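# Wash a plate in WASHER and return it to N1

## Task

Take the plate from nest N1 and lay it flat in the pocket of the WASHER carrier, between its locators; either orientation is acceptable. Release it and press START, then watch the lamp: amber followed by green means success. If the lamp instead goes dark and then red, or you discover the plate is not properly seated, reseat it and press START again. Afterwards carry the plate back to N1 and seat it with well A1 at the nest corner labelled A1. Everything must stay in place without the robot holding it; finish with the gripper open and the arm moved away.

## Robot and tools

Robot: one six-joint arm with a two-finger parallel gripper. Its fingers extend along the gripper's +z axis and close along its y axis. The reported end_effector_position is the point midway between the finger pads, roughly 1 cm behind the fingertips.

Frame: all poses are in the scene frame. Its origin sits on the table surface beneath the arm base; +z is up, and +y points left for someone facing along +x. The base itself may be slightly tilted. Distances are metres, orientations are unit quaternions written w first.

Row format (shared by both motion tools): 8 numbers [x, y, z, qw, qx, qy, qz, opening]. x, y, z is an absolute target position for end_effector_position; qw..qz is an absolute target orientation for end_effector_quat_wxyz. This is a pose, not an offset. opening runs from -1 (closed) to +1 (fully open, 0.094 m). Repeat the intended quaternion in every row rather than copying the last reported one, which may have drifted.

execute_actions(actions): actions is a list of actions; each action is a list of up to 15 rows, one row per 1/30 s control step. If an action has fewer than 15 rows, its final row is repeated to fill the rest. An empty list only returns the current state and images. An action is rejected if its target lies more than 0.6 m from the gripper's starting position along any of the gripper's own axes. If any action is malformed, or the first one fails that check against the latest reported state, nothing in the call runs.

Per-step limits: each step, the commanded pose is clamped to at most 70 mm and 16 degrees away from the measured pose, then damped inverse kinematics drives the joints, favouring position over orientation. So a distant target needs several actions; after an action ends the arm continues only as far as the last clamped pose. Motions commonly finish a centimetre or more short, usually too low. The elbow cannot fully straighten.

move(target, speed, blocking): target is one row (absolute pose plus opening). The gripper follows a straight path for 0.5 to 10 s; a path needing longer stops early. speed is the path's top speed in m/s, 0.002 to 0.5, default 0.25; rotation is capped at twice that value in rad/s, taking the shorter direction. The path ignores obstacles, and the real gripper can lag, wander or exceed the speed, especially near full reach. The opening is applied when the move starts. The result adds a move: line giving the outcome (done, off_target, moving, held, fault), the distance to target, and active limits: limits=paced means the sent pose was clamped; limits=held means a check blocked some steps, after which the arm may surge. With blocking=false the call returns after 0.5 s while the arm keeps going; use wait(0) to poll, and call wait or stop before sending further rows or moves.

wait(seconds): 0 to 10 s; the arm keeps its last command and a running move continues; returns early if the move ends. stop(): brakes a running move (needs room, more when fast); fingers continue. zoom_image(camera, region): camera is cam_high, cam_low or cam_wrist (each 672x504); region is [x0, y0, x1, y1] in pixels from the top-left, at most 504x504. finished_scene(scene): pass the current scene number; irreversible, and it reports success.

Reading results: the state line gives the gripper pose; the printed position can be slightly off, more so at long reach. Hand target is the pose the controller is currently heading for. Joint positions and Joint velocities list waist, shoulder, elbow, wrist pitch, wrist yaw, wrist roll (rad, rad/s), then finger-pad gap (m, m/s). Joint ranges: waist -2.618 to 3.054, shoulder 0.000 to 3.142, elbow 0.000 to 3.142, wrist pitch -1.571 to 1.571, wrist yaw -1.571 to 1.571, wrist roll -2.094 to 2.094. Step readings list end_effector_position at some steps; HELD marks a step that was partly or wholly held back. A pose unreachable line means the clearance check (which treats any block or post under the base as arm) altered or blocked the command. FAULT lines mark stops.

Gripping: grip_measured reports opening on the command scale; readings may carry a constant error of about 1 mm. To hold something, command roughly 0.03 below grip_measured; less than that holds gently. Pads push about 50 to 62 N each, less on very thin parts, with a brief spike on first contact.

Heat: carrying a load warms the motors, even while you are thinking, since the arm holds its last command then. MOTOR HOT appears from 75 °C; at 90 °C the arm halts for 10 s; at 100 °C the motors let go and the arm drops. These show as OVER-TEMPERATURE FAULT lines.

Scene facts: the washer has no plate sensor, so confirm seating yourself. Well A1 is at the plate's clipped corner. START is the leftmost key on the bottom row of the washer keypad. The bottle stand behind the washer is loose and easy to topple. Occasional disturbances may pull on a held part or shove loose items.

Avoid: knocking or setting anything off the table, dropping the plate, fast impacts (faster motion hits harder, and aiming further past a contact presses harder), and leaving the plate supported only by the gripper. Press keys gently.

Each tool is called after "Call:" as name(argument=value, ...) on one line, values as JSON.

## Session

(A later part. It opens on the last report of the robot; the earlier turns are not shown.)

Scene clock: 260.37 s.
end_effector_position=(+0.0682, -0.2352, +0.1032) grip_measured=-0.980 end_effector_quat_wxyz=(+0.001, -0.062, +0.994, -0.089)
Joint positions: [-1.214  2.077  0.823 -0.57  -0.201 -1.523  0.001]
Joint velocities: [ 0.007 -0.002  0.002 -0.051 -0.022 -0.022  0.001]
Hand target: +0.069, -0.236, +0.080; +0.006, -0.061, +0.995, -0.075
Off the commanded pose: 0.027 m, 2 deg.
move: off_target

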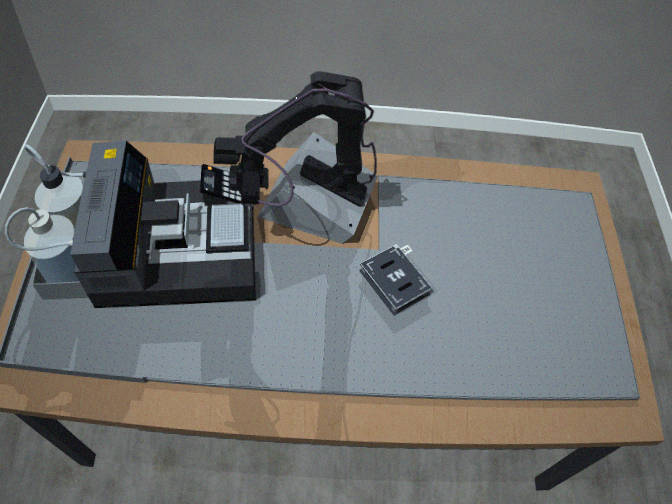

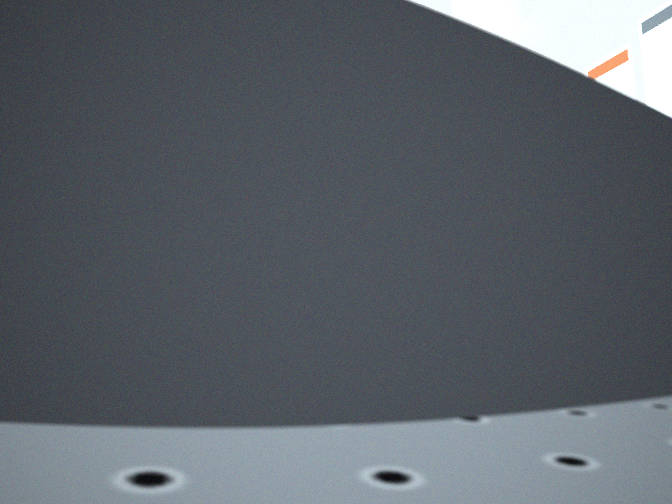

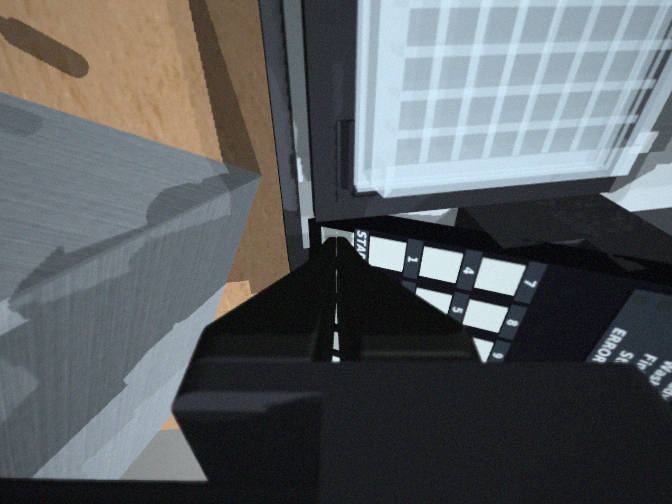

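Lamp changed. Lift off and hover.

Call:
move(target=[0.075,-0.24,0.16,0.006,-0.061,0.994,-0.09,-1], speed=0.08)

Call:
zoom_image(camera="cam_high", region=[140, 150, 275, 260])

Scene clock: 263.67 s.
end_effector_position=(+0.0739, -0.2326, +0.1438) grip_measured=-0.980 end_effector_quat_wxyz=(-0.000, -0.060, +0.996, -0.071)
Joint positions: [-1.225  2.022  0.955 -0.796 -0.2   -1.537  0.001]
Joint velocities: [-0.032  0.002  0.022 -0.007 -0.051  0.037 -0.   ]
Hand target: +0.075, -0.240, +0.159; +0.006, -0.061, +0.994, -0.090
Off the commanded pose: 0.018 m, 2 deg.
move: off_target

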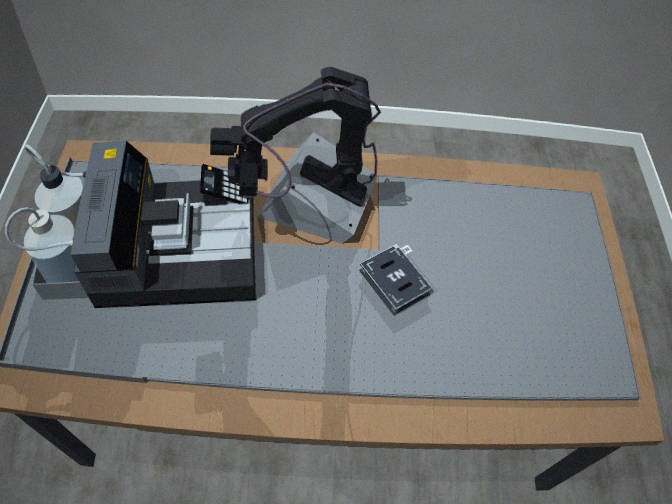

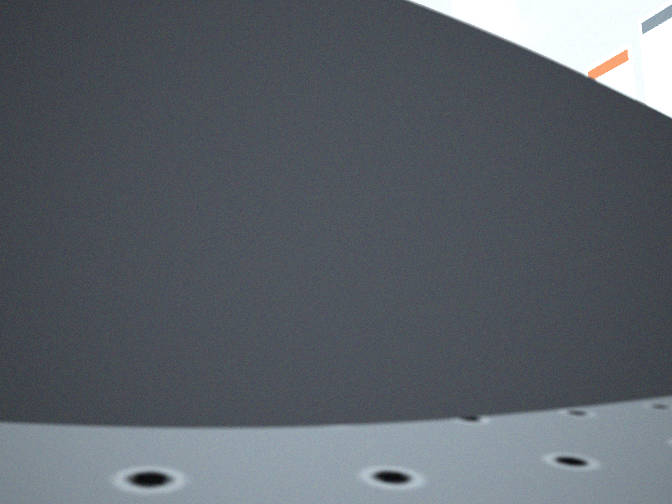

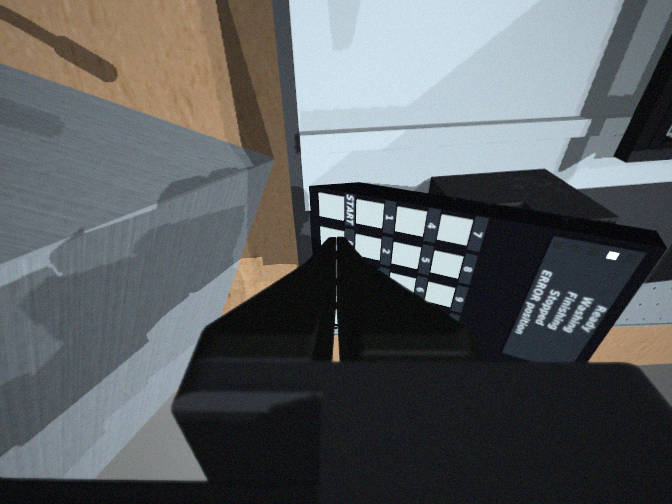

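Region (140, 150, 275, 260) of cam_high's 672x504 image, scaled by 3.733, with more detail than that image has; it fills the top 411 rows of this view, and the rest is white.

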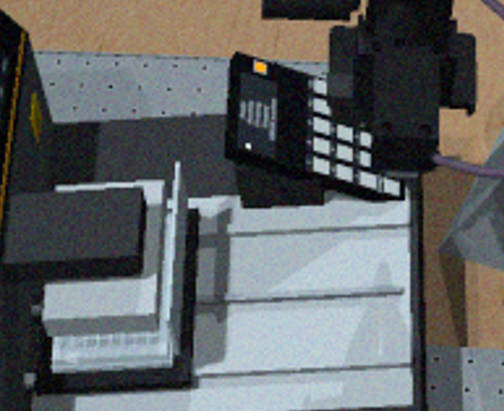

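Call:
move(target=[0.168,-0.268,0.175,0,-0.061,0.9981,0,1], speed=0.1)

Call:
wait(seconds=10)

Scene clock: 267.40 s.
end_effector_position=(+0.1619, -0.2652, +0.1714) grip_measured=+1.000 end_effector_quat_wxyz=(-0.009, -0.064, +0.998, -0.001)
Joint positions: [-1.019  2.276  1.456 -1.142 -0.276 -1.38   0.094]
Joint velocities: [-0.017 -0.017 -0.002 -0.066 -0.022 -0.081  0.   ]
Hand target: +0.168, -0.268, +0.176; -0.001, -0.061, +0.998, -0.000
Off the commanded pose: 0.008 m, 1 deg.
move: done

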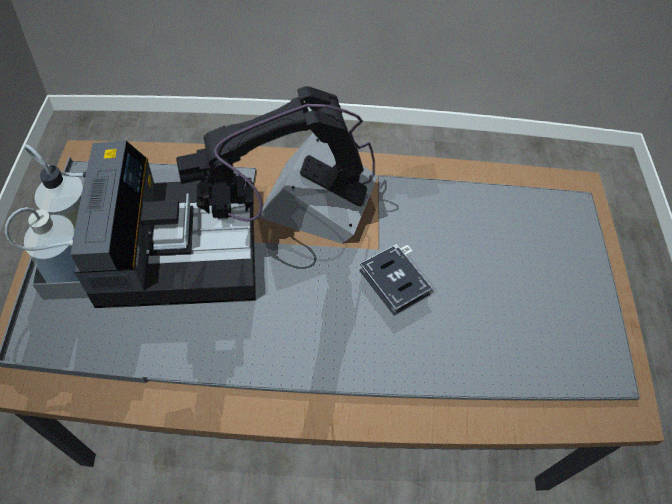

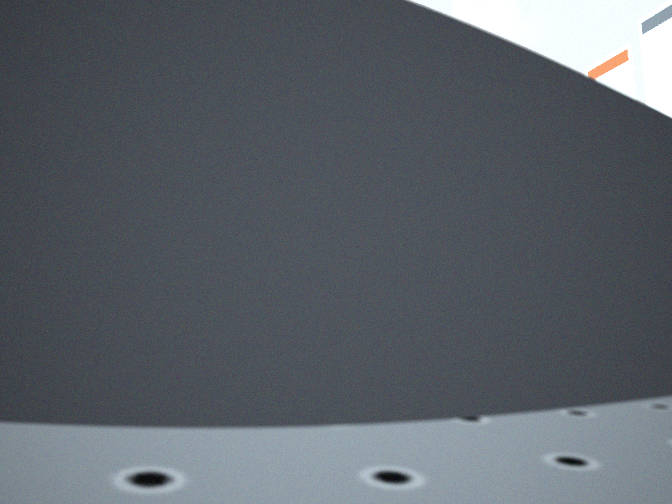

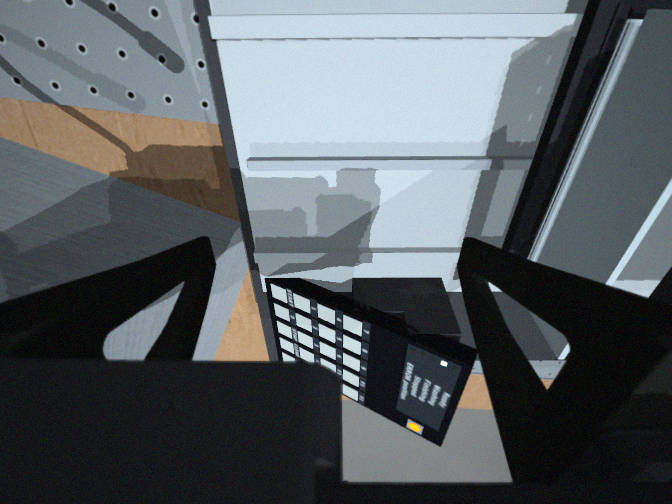

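Scene clock: 277.40 s.
end_effector_position=(+0.1618, -0.2648, +0.1714) grip_measured=+1.000 end_effector_quat_wxyz=(-0.009, -0.064, +0.998, -0.000)
Joint positions: [-1.019  2.276  1.456 -1.143 -0.276 -1.38   0.094]
Joint velocities: [-0.002 -0.012 -0.007  0.007 -0.022  0.007  0.   ]
Hand target: +0.167, -0.268, +0.176; -0.001, -0.061, +0.998, -0.000
Off the commanded pose: 0.008 m, 1 deg.
wait: 10.00 s; at rest by 0.17 s

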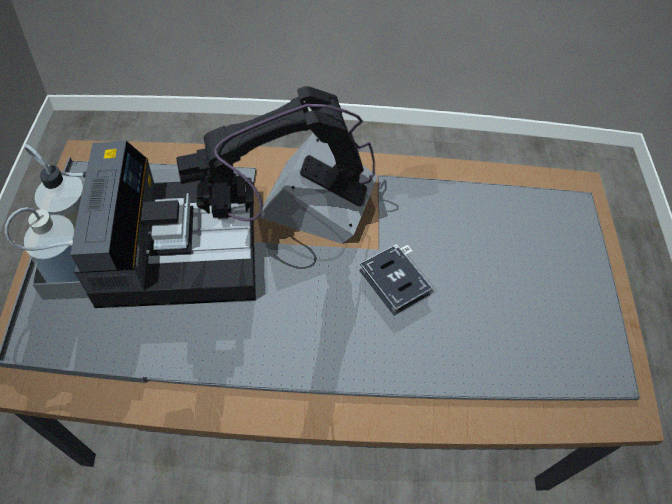

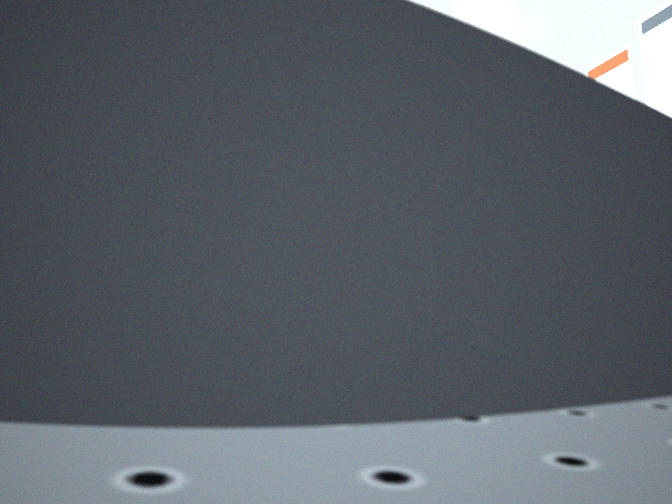

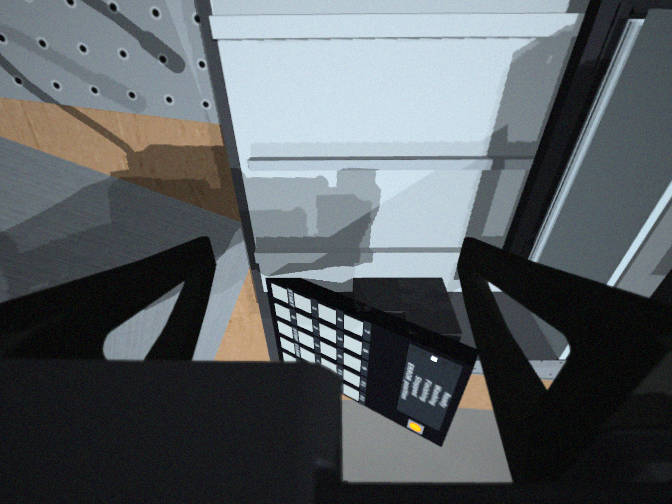

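Call:
wait(seconds=6)

Scene clock: 284.23 s.
end_effector_position=(+0.1618, -0.2648, +0.1714) grip_measured=+1.000 end_effector_quat_wxyz=(-0.009, -0.064, +0.998, -0.000)
Joint positions: [-1.019  2.276  1.456 -1.143 -0.276 -1.38   0.094]
Joint velocities: [ 0.002  0.007 -0.022 -0.037  0.037  0.007  0.   ]
Hand target: +0.167, -0.268, +0.176; -0.001, -0.061, +0.998, -0.000
Off the commanded pose: 0.008 m, 1 deg.
wait: 6.00 s; at rest from the start

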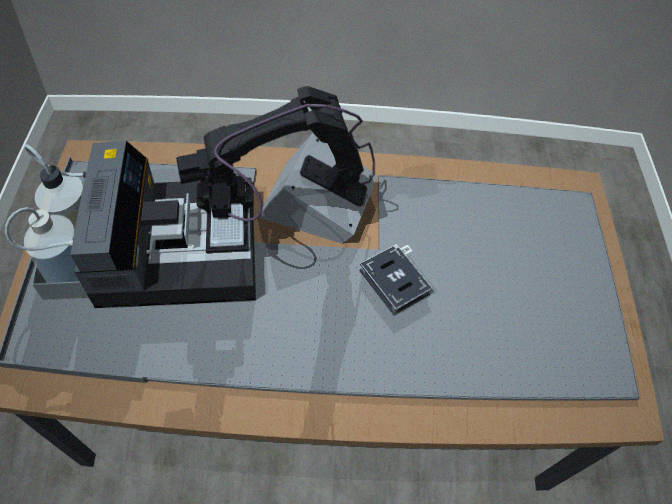

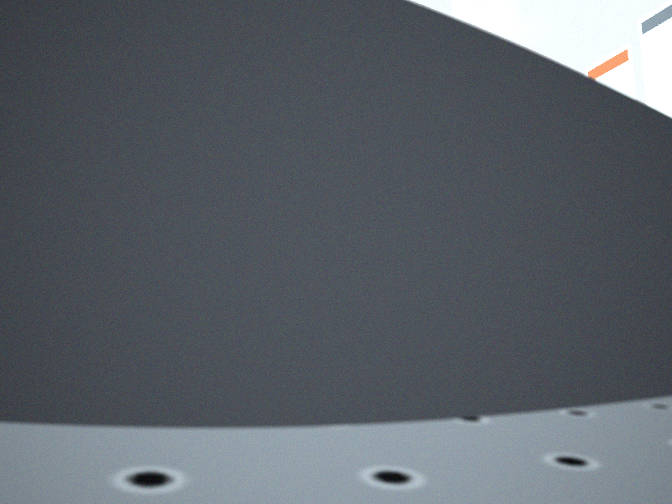

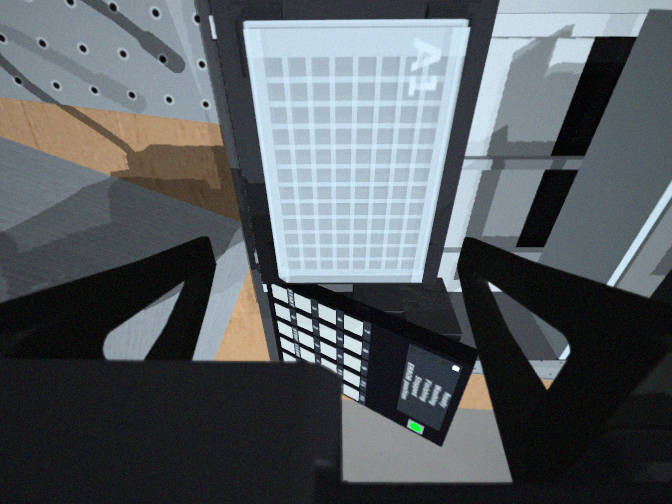

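Call:
move(target=[0.170,-0.268,0.126,0.004,-0.061,0.9981,0.004,1], speed=0.05)

Scene clock: 287.47 s.
end_effector_position=(+0.1688, -0.2714, +0.1330) grip_measured=+1.000 end_effector_quat_wxyz=(-0.002, -0.066, +0.998, -0.004)
Joint positions: [-0.983  2.331  1.383 -0.995 -0.302 -1.345  0.094]
Joint velocities: [-0.002  0.017  0.002  0.007 -0.022  0.007  0.   ]
Hand target: +0.170, -0.268, +0.126; +0.004, -0.061, +0.998, +0.004
Off the commanded pose: 0.008 m, 1 deg.
move: done

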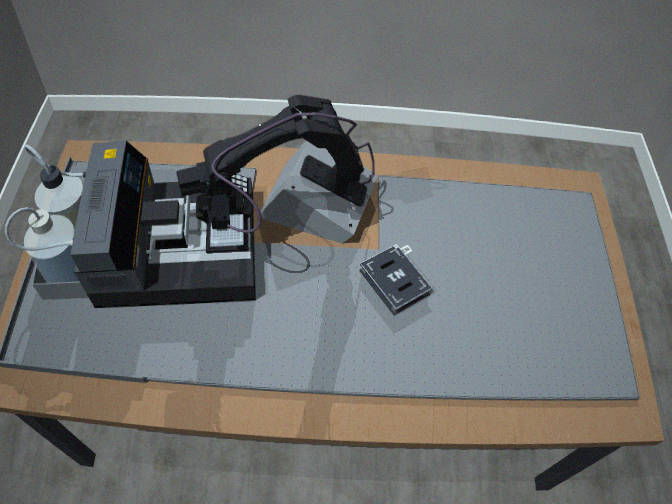

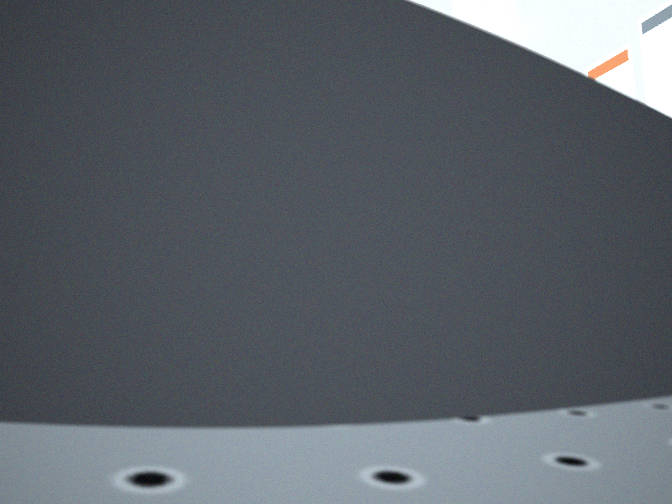

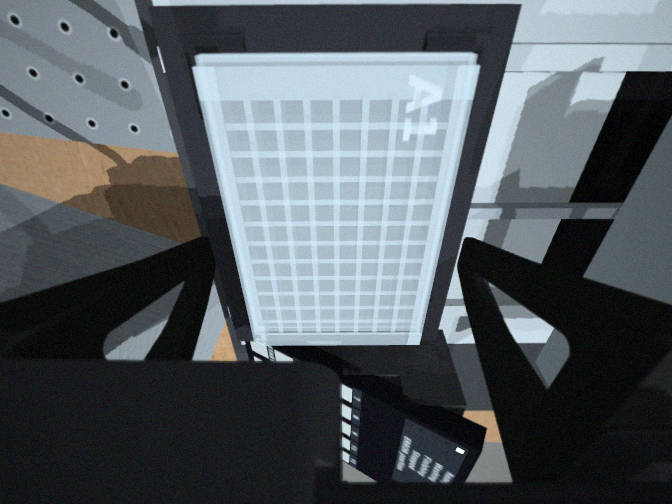

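Call:
move(target=[0.169,-0.2676,0.1075,0.003,-0.060,0.9982,0.005,1], speed=0.03)

Scene clock: 291.53 s.
end_effector_position=(+0.1679, -0.2715, +0.1149) grip_measured=+1.000 end_effector_quat_wxyz=(-0.003, -0.064, +0.998, -0.003)
Joint positions: [-0.97   2.354  1.343 -0.93  -0.306 -1.329  0.094]
Joint velocities: [-0.017 -0.007 -0.017 -0.037 -0.022  0.022  0.   ]
Hand target: +0.169, -0.268, +0.108; +0.003, -0.060, +0.998, +0.005
Off the commanded pose: 0.008 m, 1 deg.
move: done

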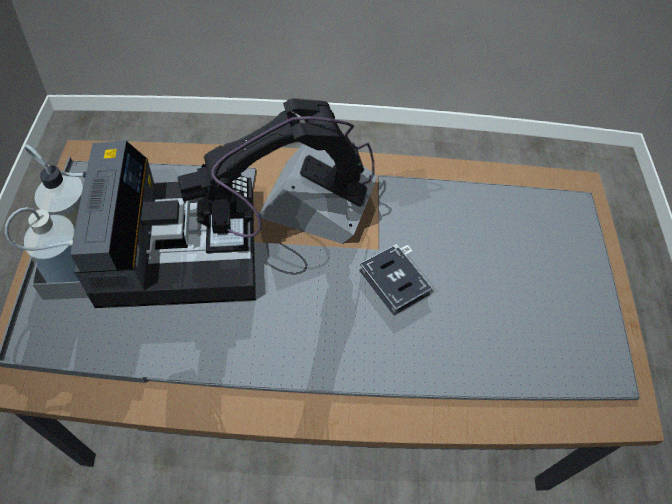

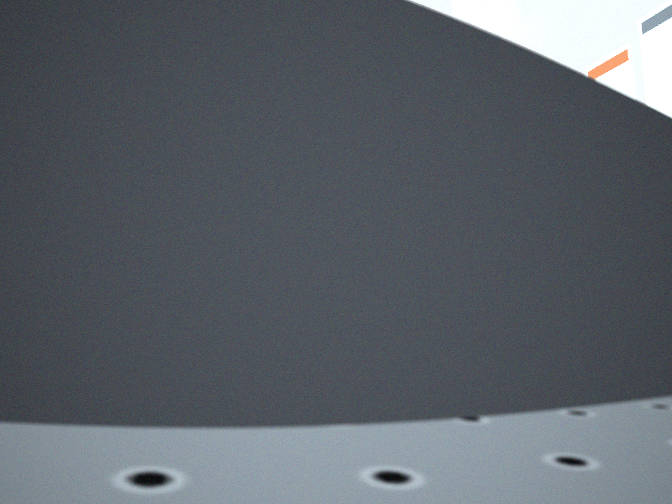

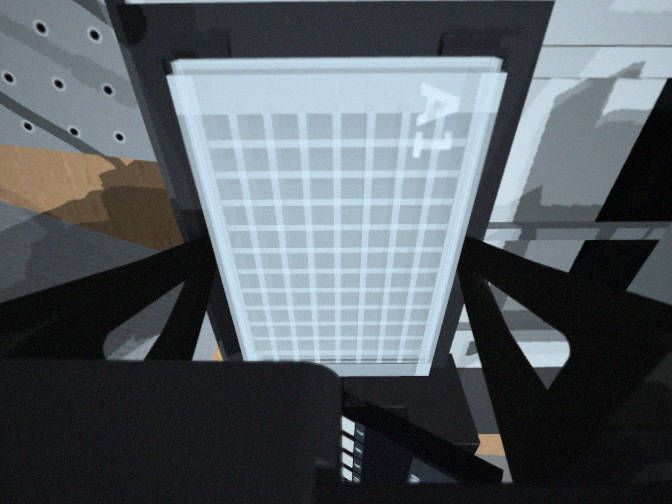

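Call:
execute_actions(actions=[[[0.169,-0.2676,0.1075,0.003,-0.060,0.9982,0.005,0.92],[0.169,-0.2676,0.1075,0.003,-0.060,0.9982,0.005,0.9],[0.169,-0.2676,0.1075,0.003,-0.060,0.9982,0.005,0.88],[0.169,-0.2676,0.1075,0.003,-0.060,0.9982,0.005,0.86],[0.169,-0.2676,0.1075,0.003,-0.060,0.9982,0.005,0.84],[0.169,-0.2676,0.1075,0.003,-0.060,0.9982,0.005,0.82],[0.169,-0.2676,0.1075,0.003,-0.060,0.9982,0.005,0.8],[0.169,-0.2676,0.1075,0.003,-0.060,0.9982,0.005,0.785],[0.169,-0.2676,0.1075,0.003,-0.060,0.9982,0.005,0.77],[0.169,-0.2676,0.1075,0.003,-0.060,0.9982,0.005,0.755],[0.169,-0.2676,0.1075,0.003,-0.060,0.9982,0.005,0.74]],[[0.170,-0.2691,0.1115,0.005,-0.060,0.9982,0.0,0.74],[0.171,-0.2706,0.1155,0.007,-0.060,0.9982,-0.005,0.74],[0.172,-0.2722,0.1195,0.009,-0.060,0.9982,-0.010,0.74],[0.173,-0.2737,0.1235,0.011,-0.060,0.9982,-0.015,0.74],[0.1737,-0.2753,0.1275,0.013,-0.060,0.9982,-0.02,0.74],[0.1737,-0.2753,0.1295,0.013,-0.060,0.9982,-0.02,0.74],[0.1737,-0.2753,0.1315,0.013,-0.060,0.9982,-0.02,0.74],[0.1737,-0.2753,0.1335,0.013,-0.060,0.9982,-0.02,0.74],[0.1737,-0.2753,0.1355,0.013,-0.060,0.9982,-0.02,0.74],[0.1737,-0.2753,0.138,0.013,-0.060,0.9982,-0.02,0.74],[0.1737,-0.2753,0.141,0.013,-0.060,0.9982,-0.02,0.74],[0.1737,-0.2753,0.144,0.013,-0.060,0.9982,-0.02,0.74],[0.1737,-0.2753,0.147,0.013,-0.060,0.9982,-0.02,0.74],[0.1737,-0.2753,0.150,0.013,-0.060,0.9982,-0.02,0.74],[0.1737,-0.2753,0.153,0.013,-0.060,0.9982,-0.02,0.74]],[[0.1737,-0.2753,0.157,0.013,-0.060,0.9982,-0.02,0.74],[0.1737,-0.2753,0.161,0.013,-0.060,0.9982,-0.02,0.74],[0.1737,-0.2753,0.165,0.013,-0.060,0.9982,-0.02,0.74],[0.1737,-0.2753,0.169,0.013,-0.060,0.9982,-0.02,0.74],[0.1737,-0.2753,0.173,0.013,-0.060,0.9982,-0.02,0.74],[0.1737,-0.2753,0.177,0.013,-0.060,0.9982,-0.02,0.74],[0.1737,-0.2753,0.181,0.013,-0.060,0.9982,-0.02,0.74],[0.1737,-0.2753,0.185,0.013,-0.060,0.9982,-0.02,0.74],[0.1737,-0.2753,0.188,0.013,-0.060,0.9982,-0.02,0.74],[0.1737,-0.2753,0.191,0.013,-0.060,0.9982,-0.02,0.74],[0.1737,-0.2753,0.193,0.013,-0.060,0.9982,-0.02,0.74],[0.1737,-0.2753,0.195,0.013,-0.060,0.9982,-0.02,0.74]]])

Scene clock: 303.37 s.
end_effector_position=(+0.1749, -0.2764, +0.1759) grip_measured=+0.777 end_effector_quat_wxyz=(+0.009, -0.060, +0.998, -0.015)
Joint positions: [-1.013  2.294  1.502 -1.131 -0.305 -1.354  0.083]
Joint velocities: [-0.027 -0.007  0.061 -0.227 -0.095 -0.007  0.   ]
Hand target: +0.174, -0.275, +0.194; +0.013, -0.060, +0.998, -0.021
Off the commanded pose: 0.019 m, 1 deg.
Step readings (end_effector_position; steps 1 to 15: 1st action; 16 to 30: 2nd action; 31 to 45: 3rd action):
0: (+0.1682, -0.2722, +0.1149)
1: (+0.1682, -0.2722, +0.1149)
2: (+0.1683, -0.2723, +0.1149)
4: (+0.1683, -0.2722, +0.1149)
8: (+0.1684, -0.2722, +0.1149)
15: (+0.1684, -0.2722, +0.1149)
16: (+0.1684, -0.2721, +0.1149)
17: (+0.1684, -0.2721, +0.1149)
19: (+0.1684, -0.2721, +0.1149)
23: (+0.1683, -0.2719, +0.1149)
30: (+0.1687, -0.2676, +0.1234)
31: (+0.1690, -0.2678, +0.1265)
32: (+0.1695, -0.2686, +0.1300)
34: (+0.1707, -0.2708, +0.1382)
38: (+0.1732, -0.2749, +0.1560)
45: end_effector_position above

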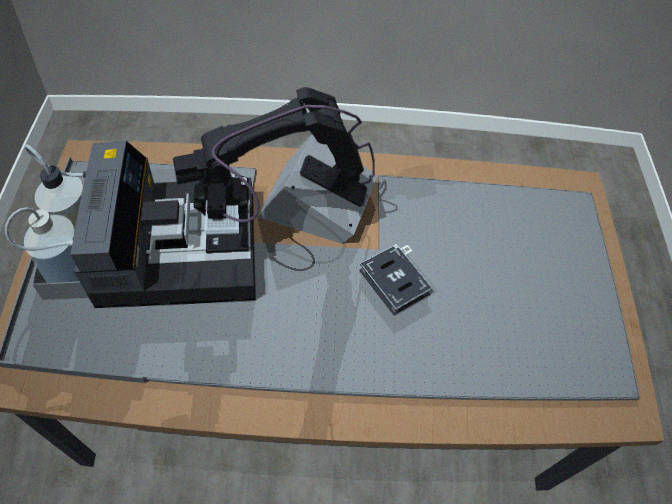

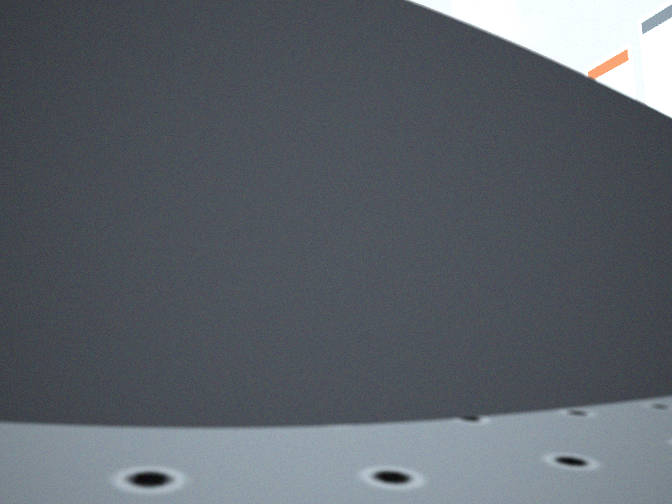

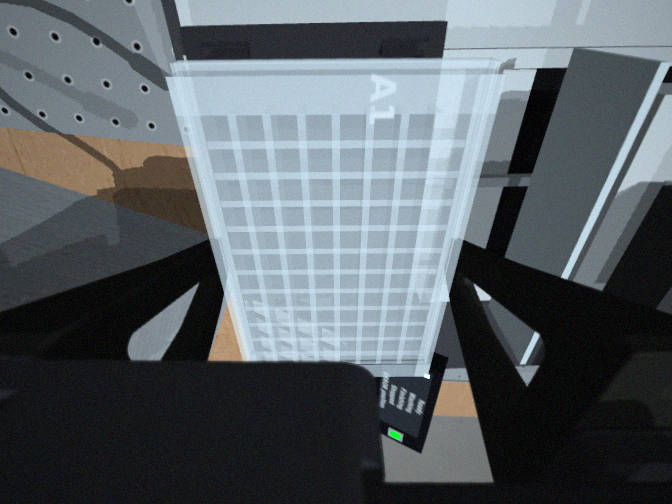

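Call:
move(target=[0.30,-0.04,0.205,0,-0.15,0.9887,0,0.74], speed=0.2)

Call:
move(target=[0.251,0.178,0.125,0,-0.2955,0.9553,0,0.74], speed=0.18)

Call:
move(target=[0.250,0.1755,0.073,0,-0.2955,0.9553,0,0.74], speed=0.05)

Scene clock: 308.53 s.
end_effector_position=(+0.2861, -0.0438, +0.1881) grip_measured=+0.777 end_effector_quat_wxyz=(-0.025, -0.146, +0.989, +0.013)
Joint positions: [-0.396  1.789  1.301 -1.282 -0.447 -0.922  0.083]
Joint velocities: [ 0.012 -0.007  0.022  0.007 -0.037  0.037  0.   ]
Hand target: +0.296, -0.041, +0.204; -0.003, -0.149, +0.989, -0.000
Off the commanded pose: 0.022 m, 3 deg.
move: off_target

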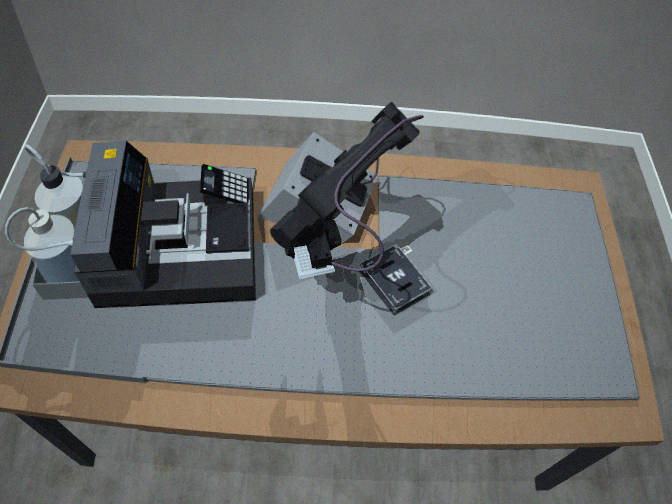

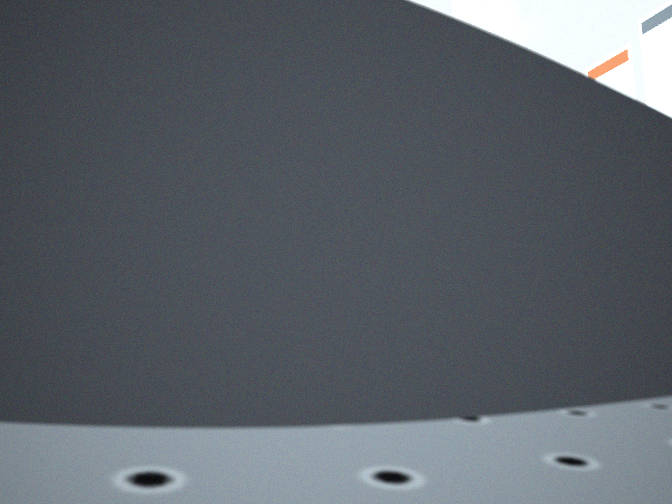

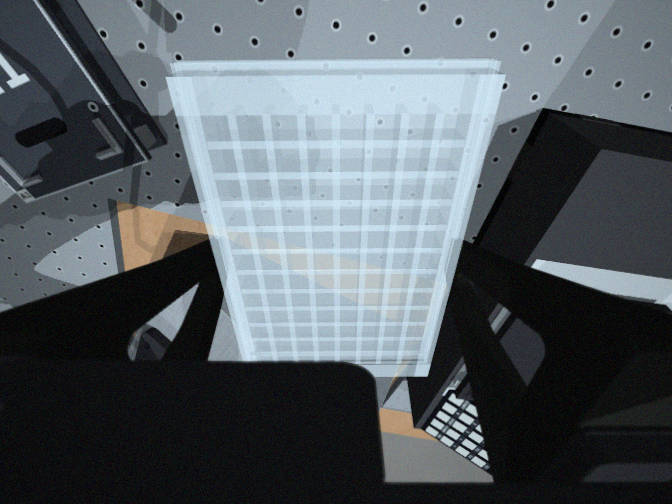

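Scene clock: 310.47 s.
end_effector_position=(+0.2490, +0.1729, +0.1220) grip_measured=+0.777 end_effector_quat_wxyz=(-0.018, -0.293, +0.956, +0.000)
Joint positions: [ 0.451  1.355  1.003 -0.981 -0.402 -0.277  0.083]
Joint velocities: [-0.007  0.002 -0.012  0.007 -0.081  0.066 -0.   ]
Hand target: +0.249, +0.174, +0.125; -0.004, -0.296, +0.955, -0.002
Off the commanded pose: 0.006 m, 2 deg.
move: done

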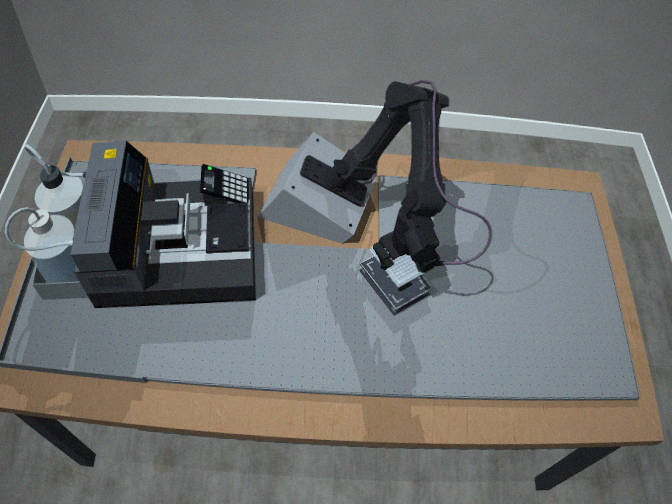

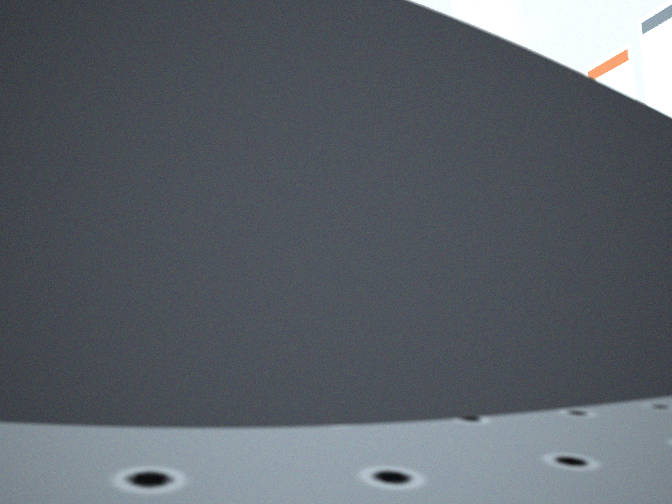

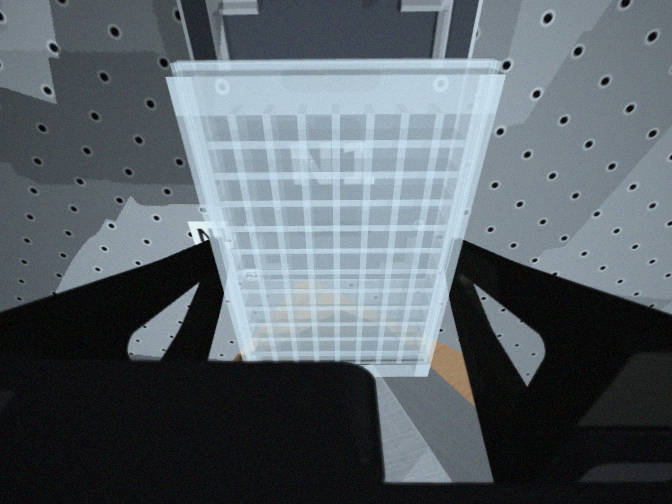

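Scene clock: 311.97 s.
end_effector_position=(+0.2517, +0.1779, +0.0792) grip_measured=+0.777 end_effector_quat_wxyz=(+0.003, -0.299, +0.954, +0.002)
Joint positions: [ 0.533  1.396  0.878 -0.735 -0.38  -0.184  0.083]
Joint velocities: [-0.007 -0.012 -0.012  0.125 -0.022 -0.022 -0.001]
Hand target: +0.250, +0.175, +0.073; -0.000, -0.296, +0.955, -0.000
Off the commanded pose: 0.007 m, 1 deg.
move: done

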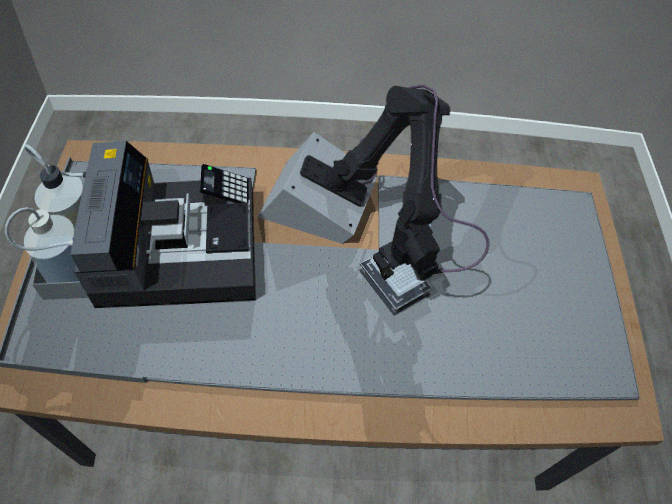

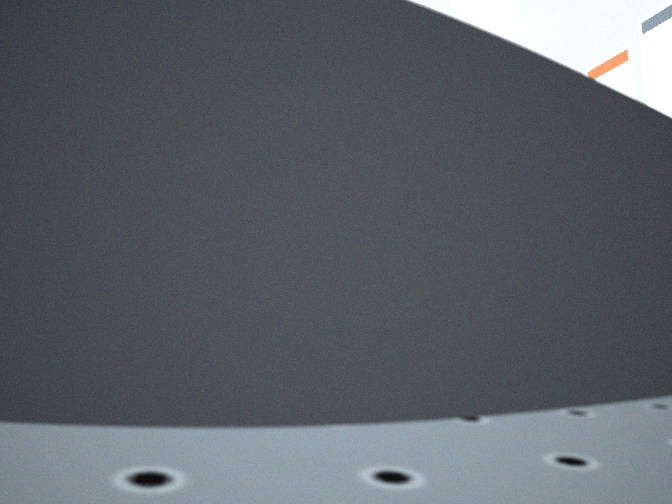

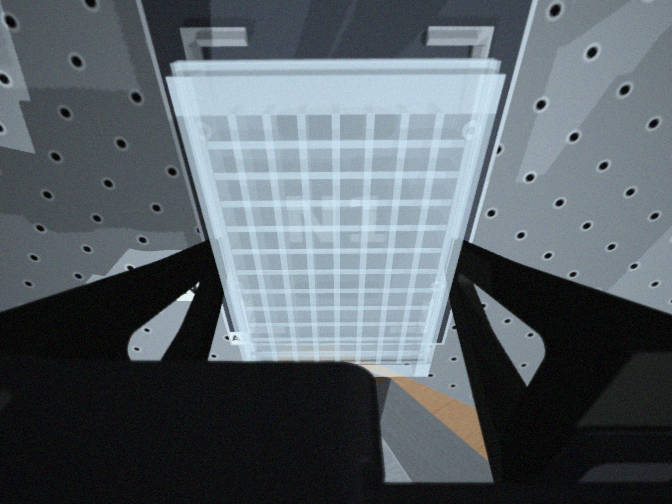

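Call:
move(target=[0.250,0.1753,0.0515,-0.002,-0.2955,0.9553,0,0.74], speed=0.025)

Call:
zoom_image(camera="cam_wrist", region=[130, 10, 550, 130])

Scene clock: 321.43 s.
end_effector_position=(+0.2527, +0.1785, +0.0596) grip_measured=+0.777 end_effector_quat_wxyz=(+0.003, -0.299, +0.954, +0.002)
Joint positions: [ 0.563  1.445  0.847 -0.646 -0.371 -0.155  0.083]
Joint velocities: [ 0.002 -0.007 -0.002  0.022  0.007  0.022 -0.   ]
Hand target: +0.250, +0.175, +0.052; -0.002, -0.296, +0.955, -0.000
Off the commanded pose: 0.009 m, 1 deg.
move: done

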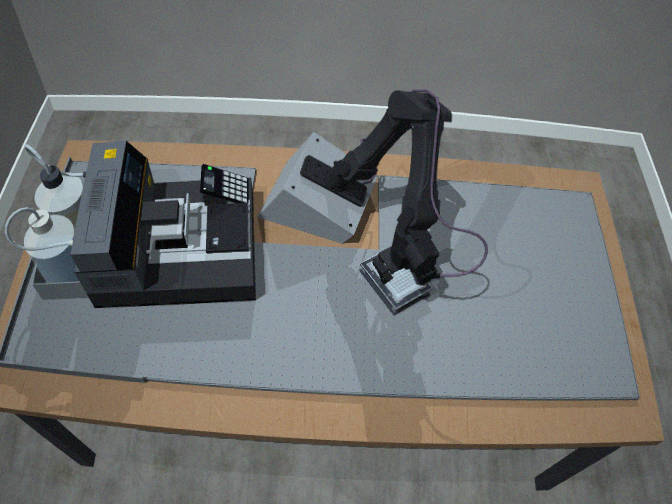

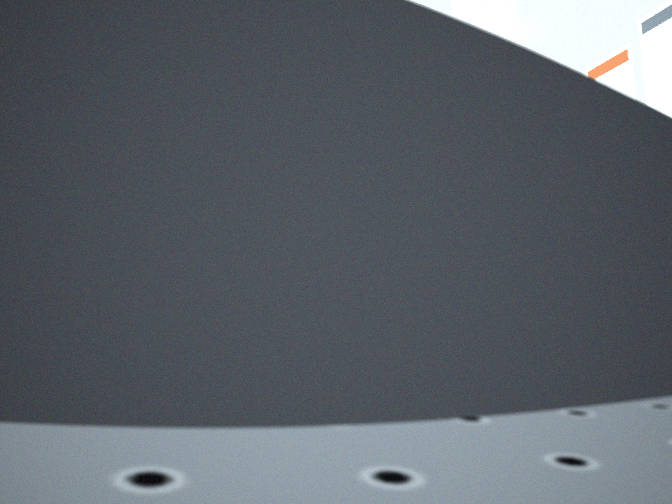

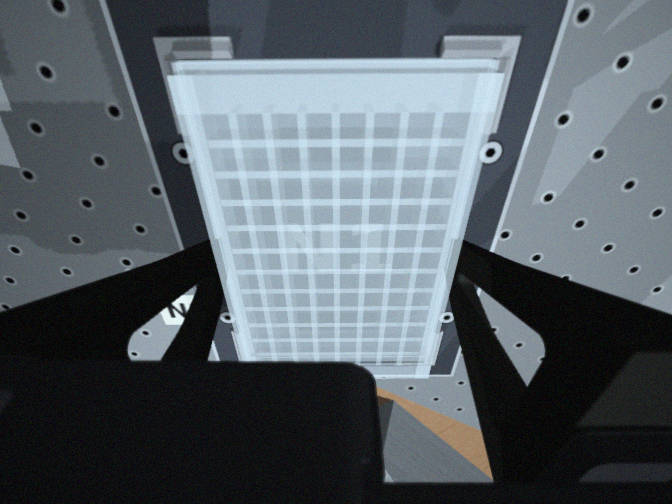

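Region (130, 10, 550, 130) of cam_wrist's 672x504 image, scaled by 1.200, with more detail than that image has; it fills the top 144 rows of this view, and the rest is white.

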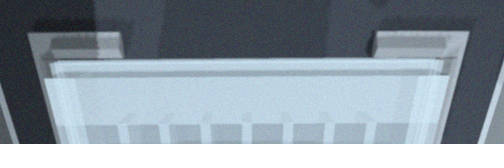

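Seated. Release and lift clear.

Call:
execute_actions(actions=[[[0.250,0.1753,0.0525,-0.002,-0.2955,0.9553,0,0.76],[0.250,0.1753,0.053,-0.002,-0.2955,0.9553,0,0.775],[0.250,0.1753,0.053,-0.002,-0.2955,0.9553,0,0.79],[0.250,0.1753,0.053,-0.002,-0.2955,0.9553,0,0.81],[0.250,0.1753,0.053,-0.002,-0.2955,0.9553,0,0.83],[0.250,0.1753,0.053,-0.002,-0.2955,0.9553,0,0.86],[0.250,0.1753,0.053,-0.002,-0.2955,0.9553,0,0.89],[0.250,0.1753,0.053,-0.002,-0.2955,0.9553,0,0.92],[0.250,0.1753,0.053,-0.002,-0.2955,0.9553,0,0.95],[0.250,0.1753,0.053,-0.002,-0.2955,0.9553,0,1.0]]])

Call:
move(target=[0.256,0.180,0.15,0.015,-0.2955,0.9553,0.005,1], speed=0.1)

Call:
zoom_image(camera="cam_wrist", region=[190, 0, 490, 340])

Scene clock: 328.33 s.
end_effector_position=(+0.2533, +0.1787, +0.0596) grip_measured=+1.000 end_effector_quat_wxyz=(+0.004, -0.299, +0.954, +0.002)
Joint positions: [ 0.563  1.445  0.847 -0.644 -0.371 -0.154  0.094]
Joint velocities: [-0.007  0.007 -0.012 -0.037 -0.037 -0.066  0.   ]
Hand target: +0.250, +0.175, +0.053; -0.002, -0.295, +0.955, -0.000
Off the commanded pose: 0.008 m, 1 deg.
Step readings (end_effector_position):
0: (+0.2528, +0.1786, +0.0596)
1: (+0.2528, +0.1786, +0.0596)
2: (+0.2528, +0.1786, +0.0596)
4: (+0.2528, +0.1786, +0.0596)
8: (+0.2530, +0.1786, +0.0596)
15: end_effector_position above

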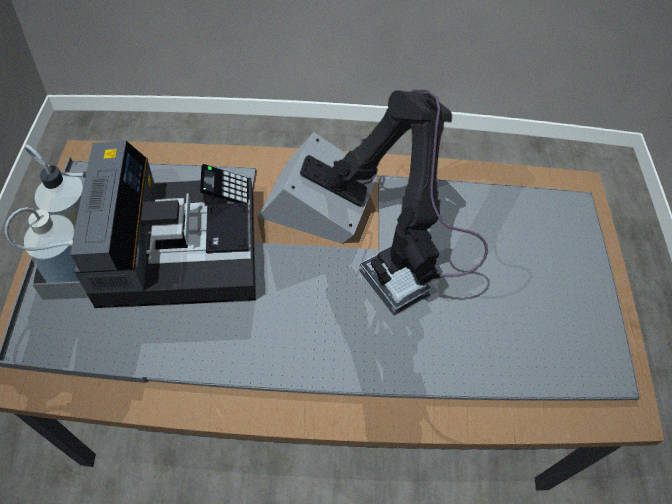

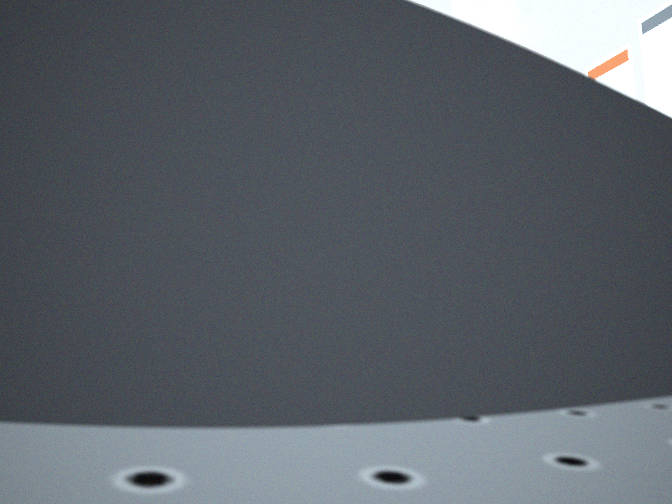

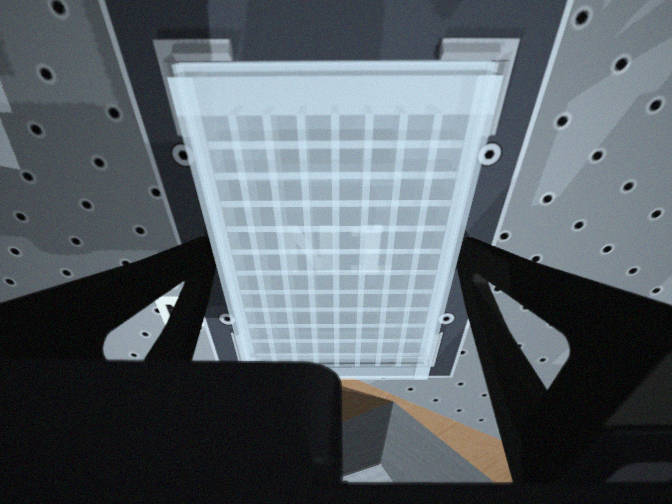

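Scene clock: 329.83 s.
end_effector_position=(+0.2484, +0.1751, +0.1349) grip_measured=+1.000 end_effector_quat_wxyz=(-0.008, -0.290, +0.957, +0.002)
Joint positions: [ 0.435  1.32   1.02  -1.017 -0.409 -0.278  0.094]
Joint velocities: [-0.022 -0.002  0.002 -0.037 -0.051 -0.037  0.   ]
Hand target: +0.256, +0.180, +0.149; +0.016, -0.295, +0.955, +0.005
Off the commanded pose: 0.018 m, 3 deg.
move: off_target

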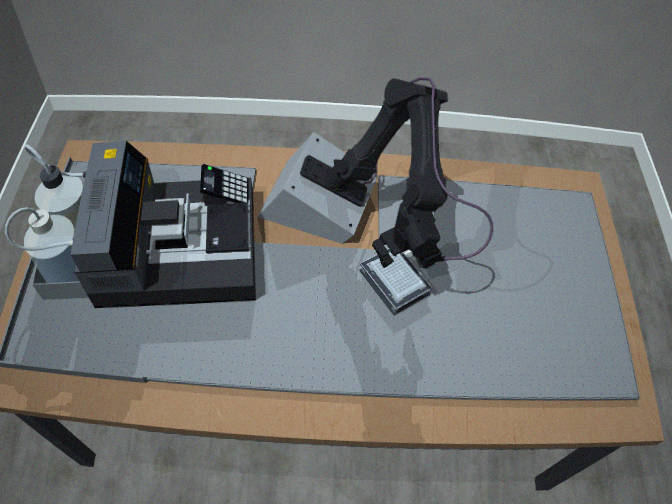

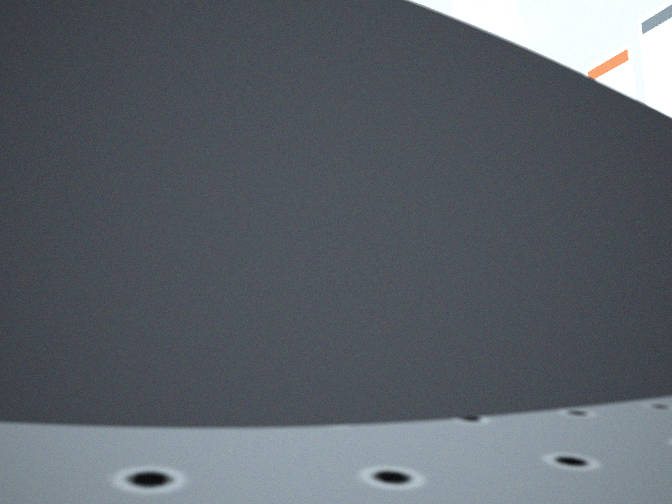

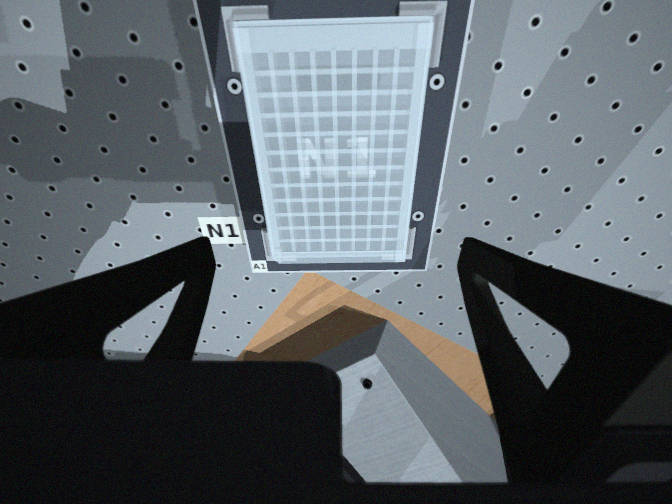

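Region (190, 0, 490, 340) of cam_wrist's 672x504 image, scaled by 1.482, with more detail than that image has; it fills the left 445 columns of this view, and the rest is white.

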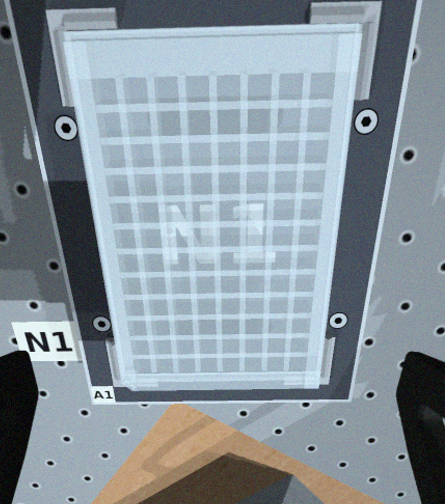

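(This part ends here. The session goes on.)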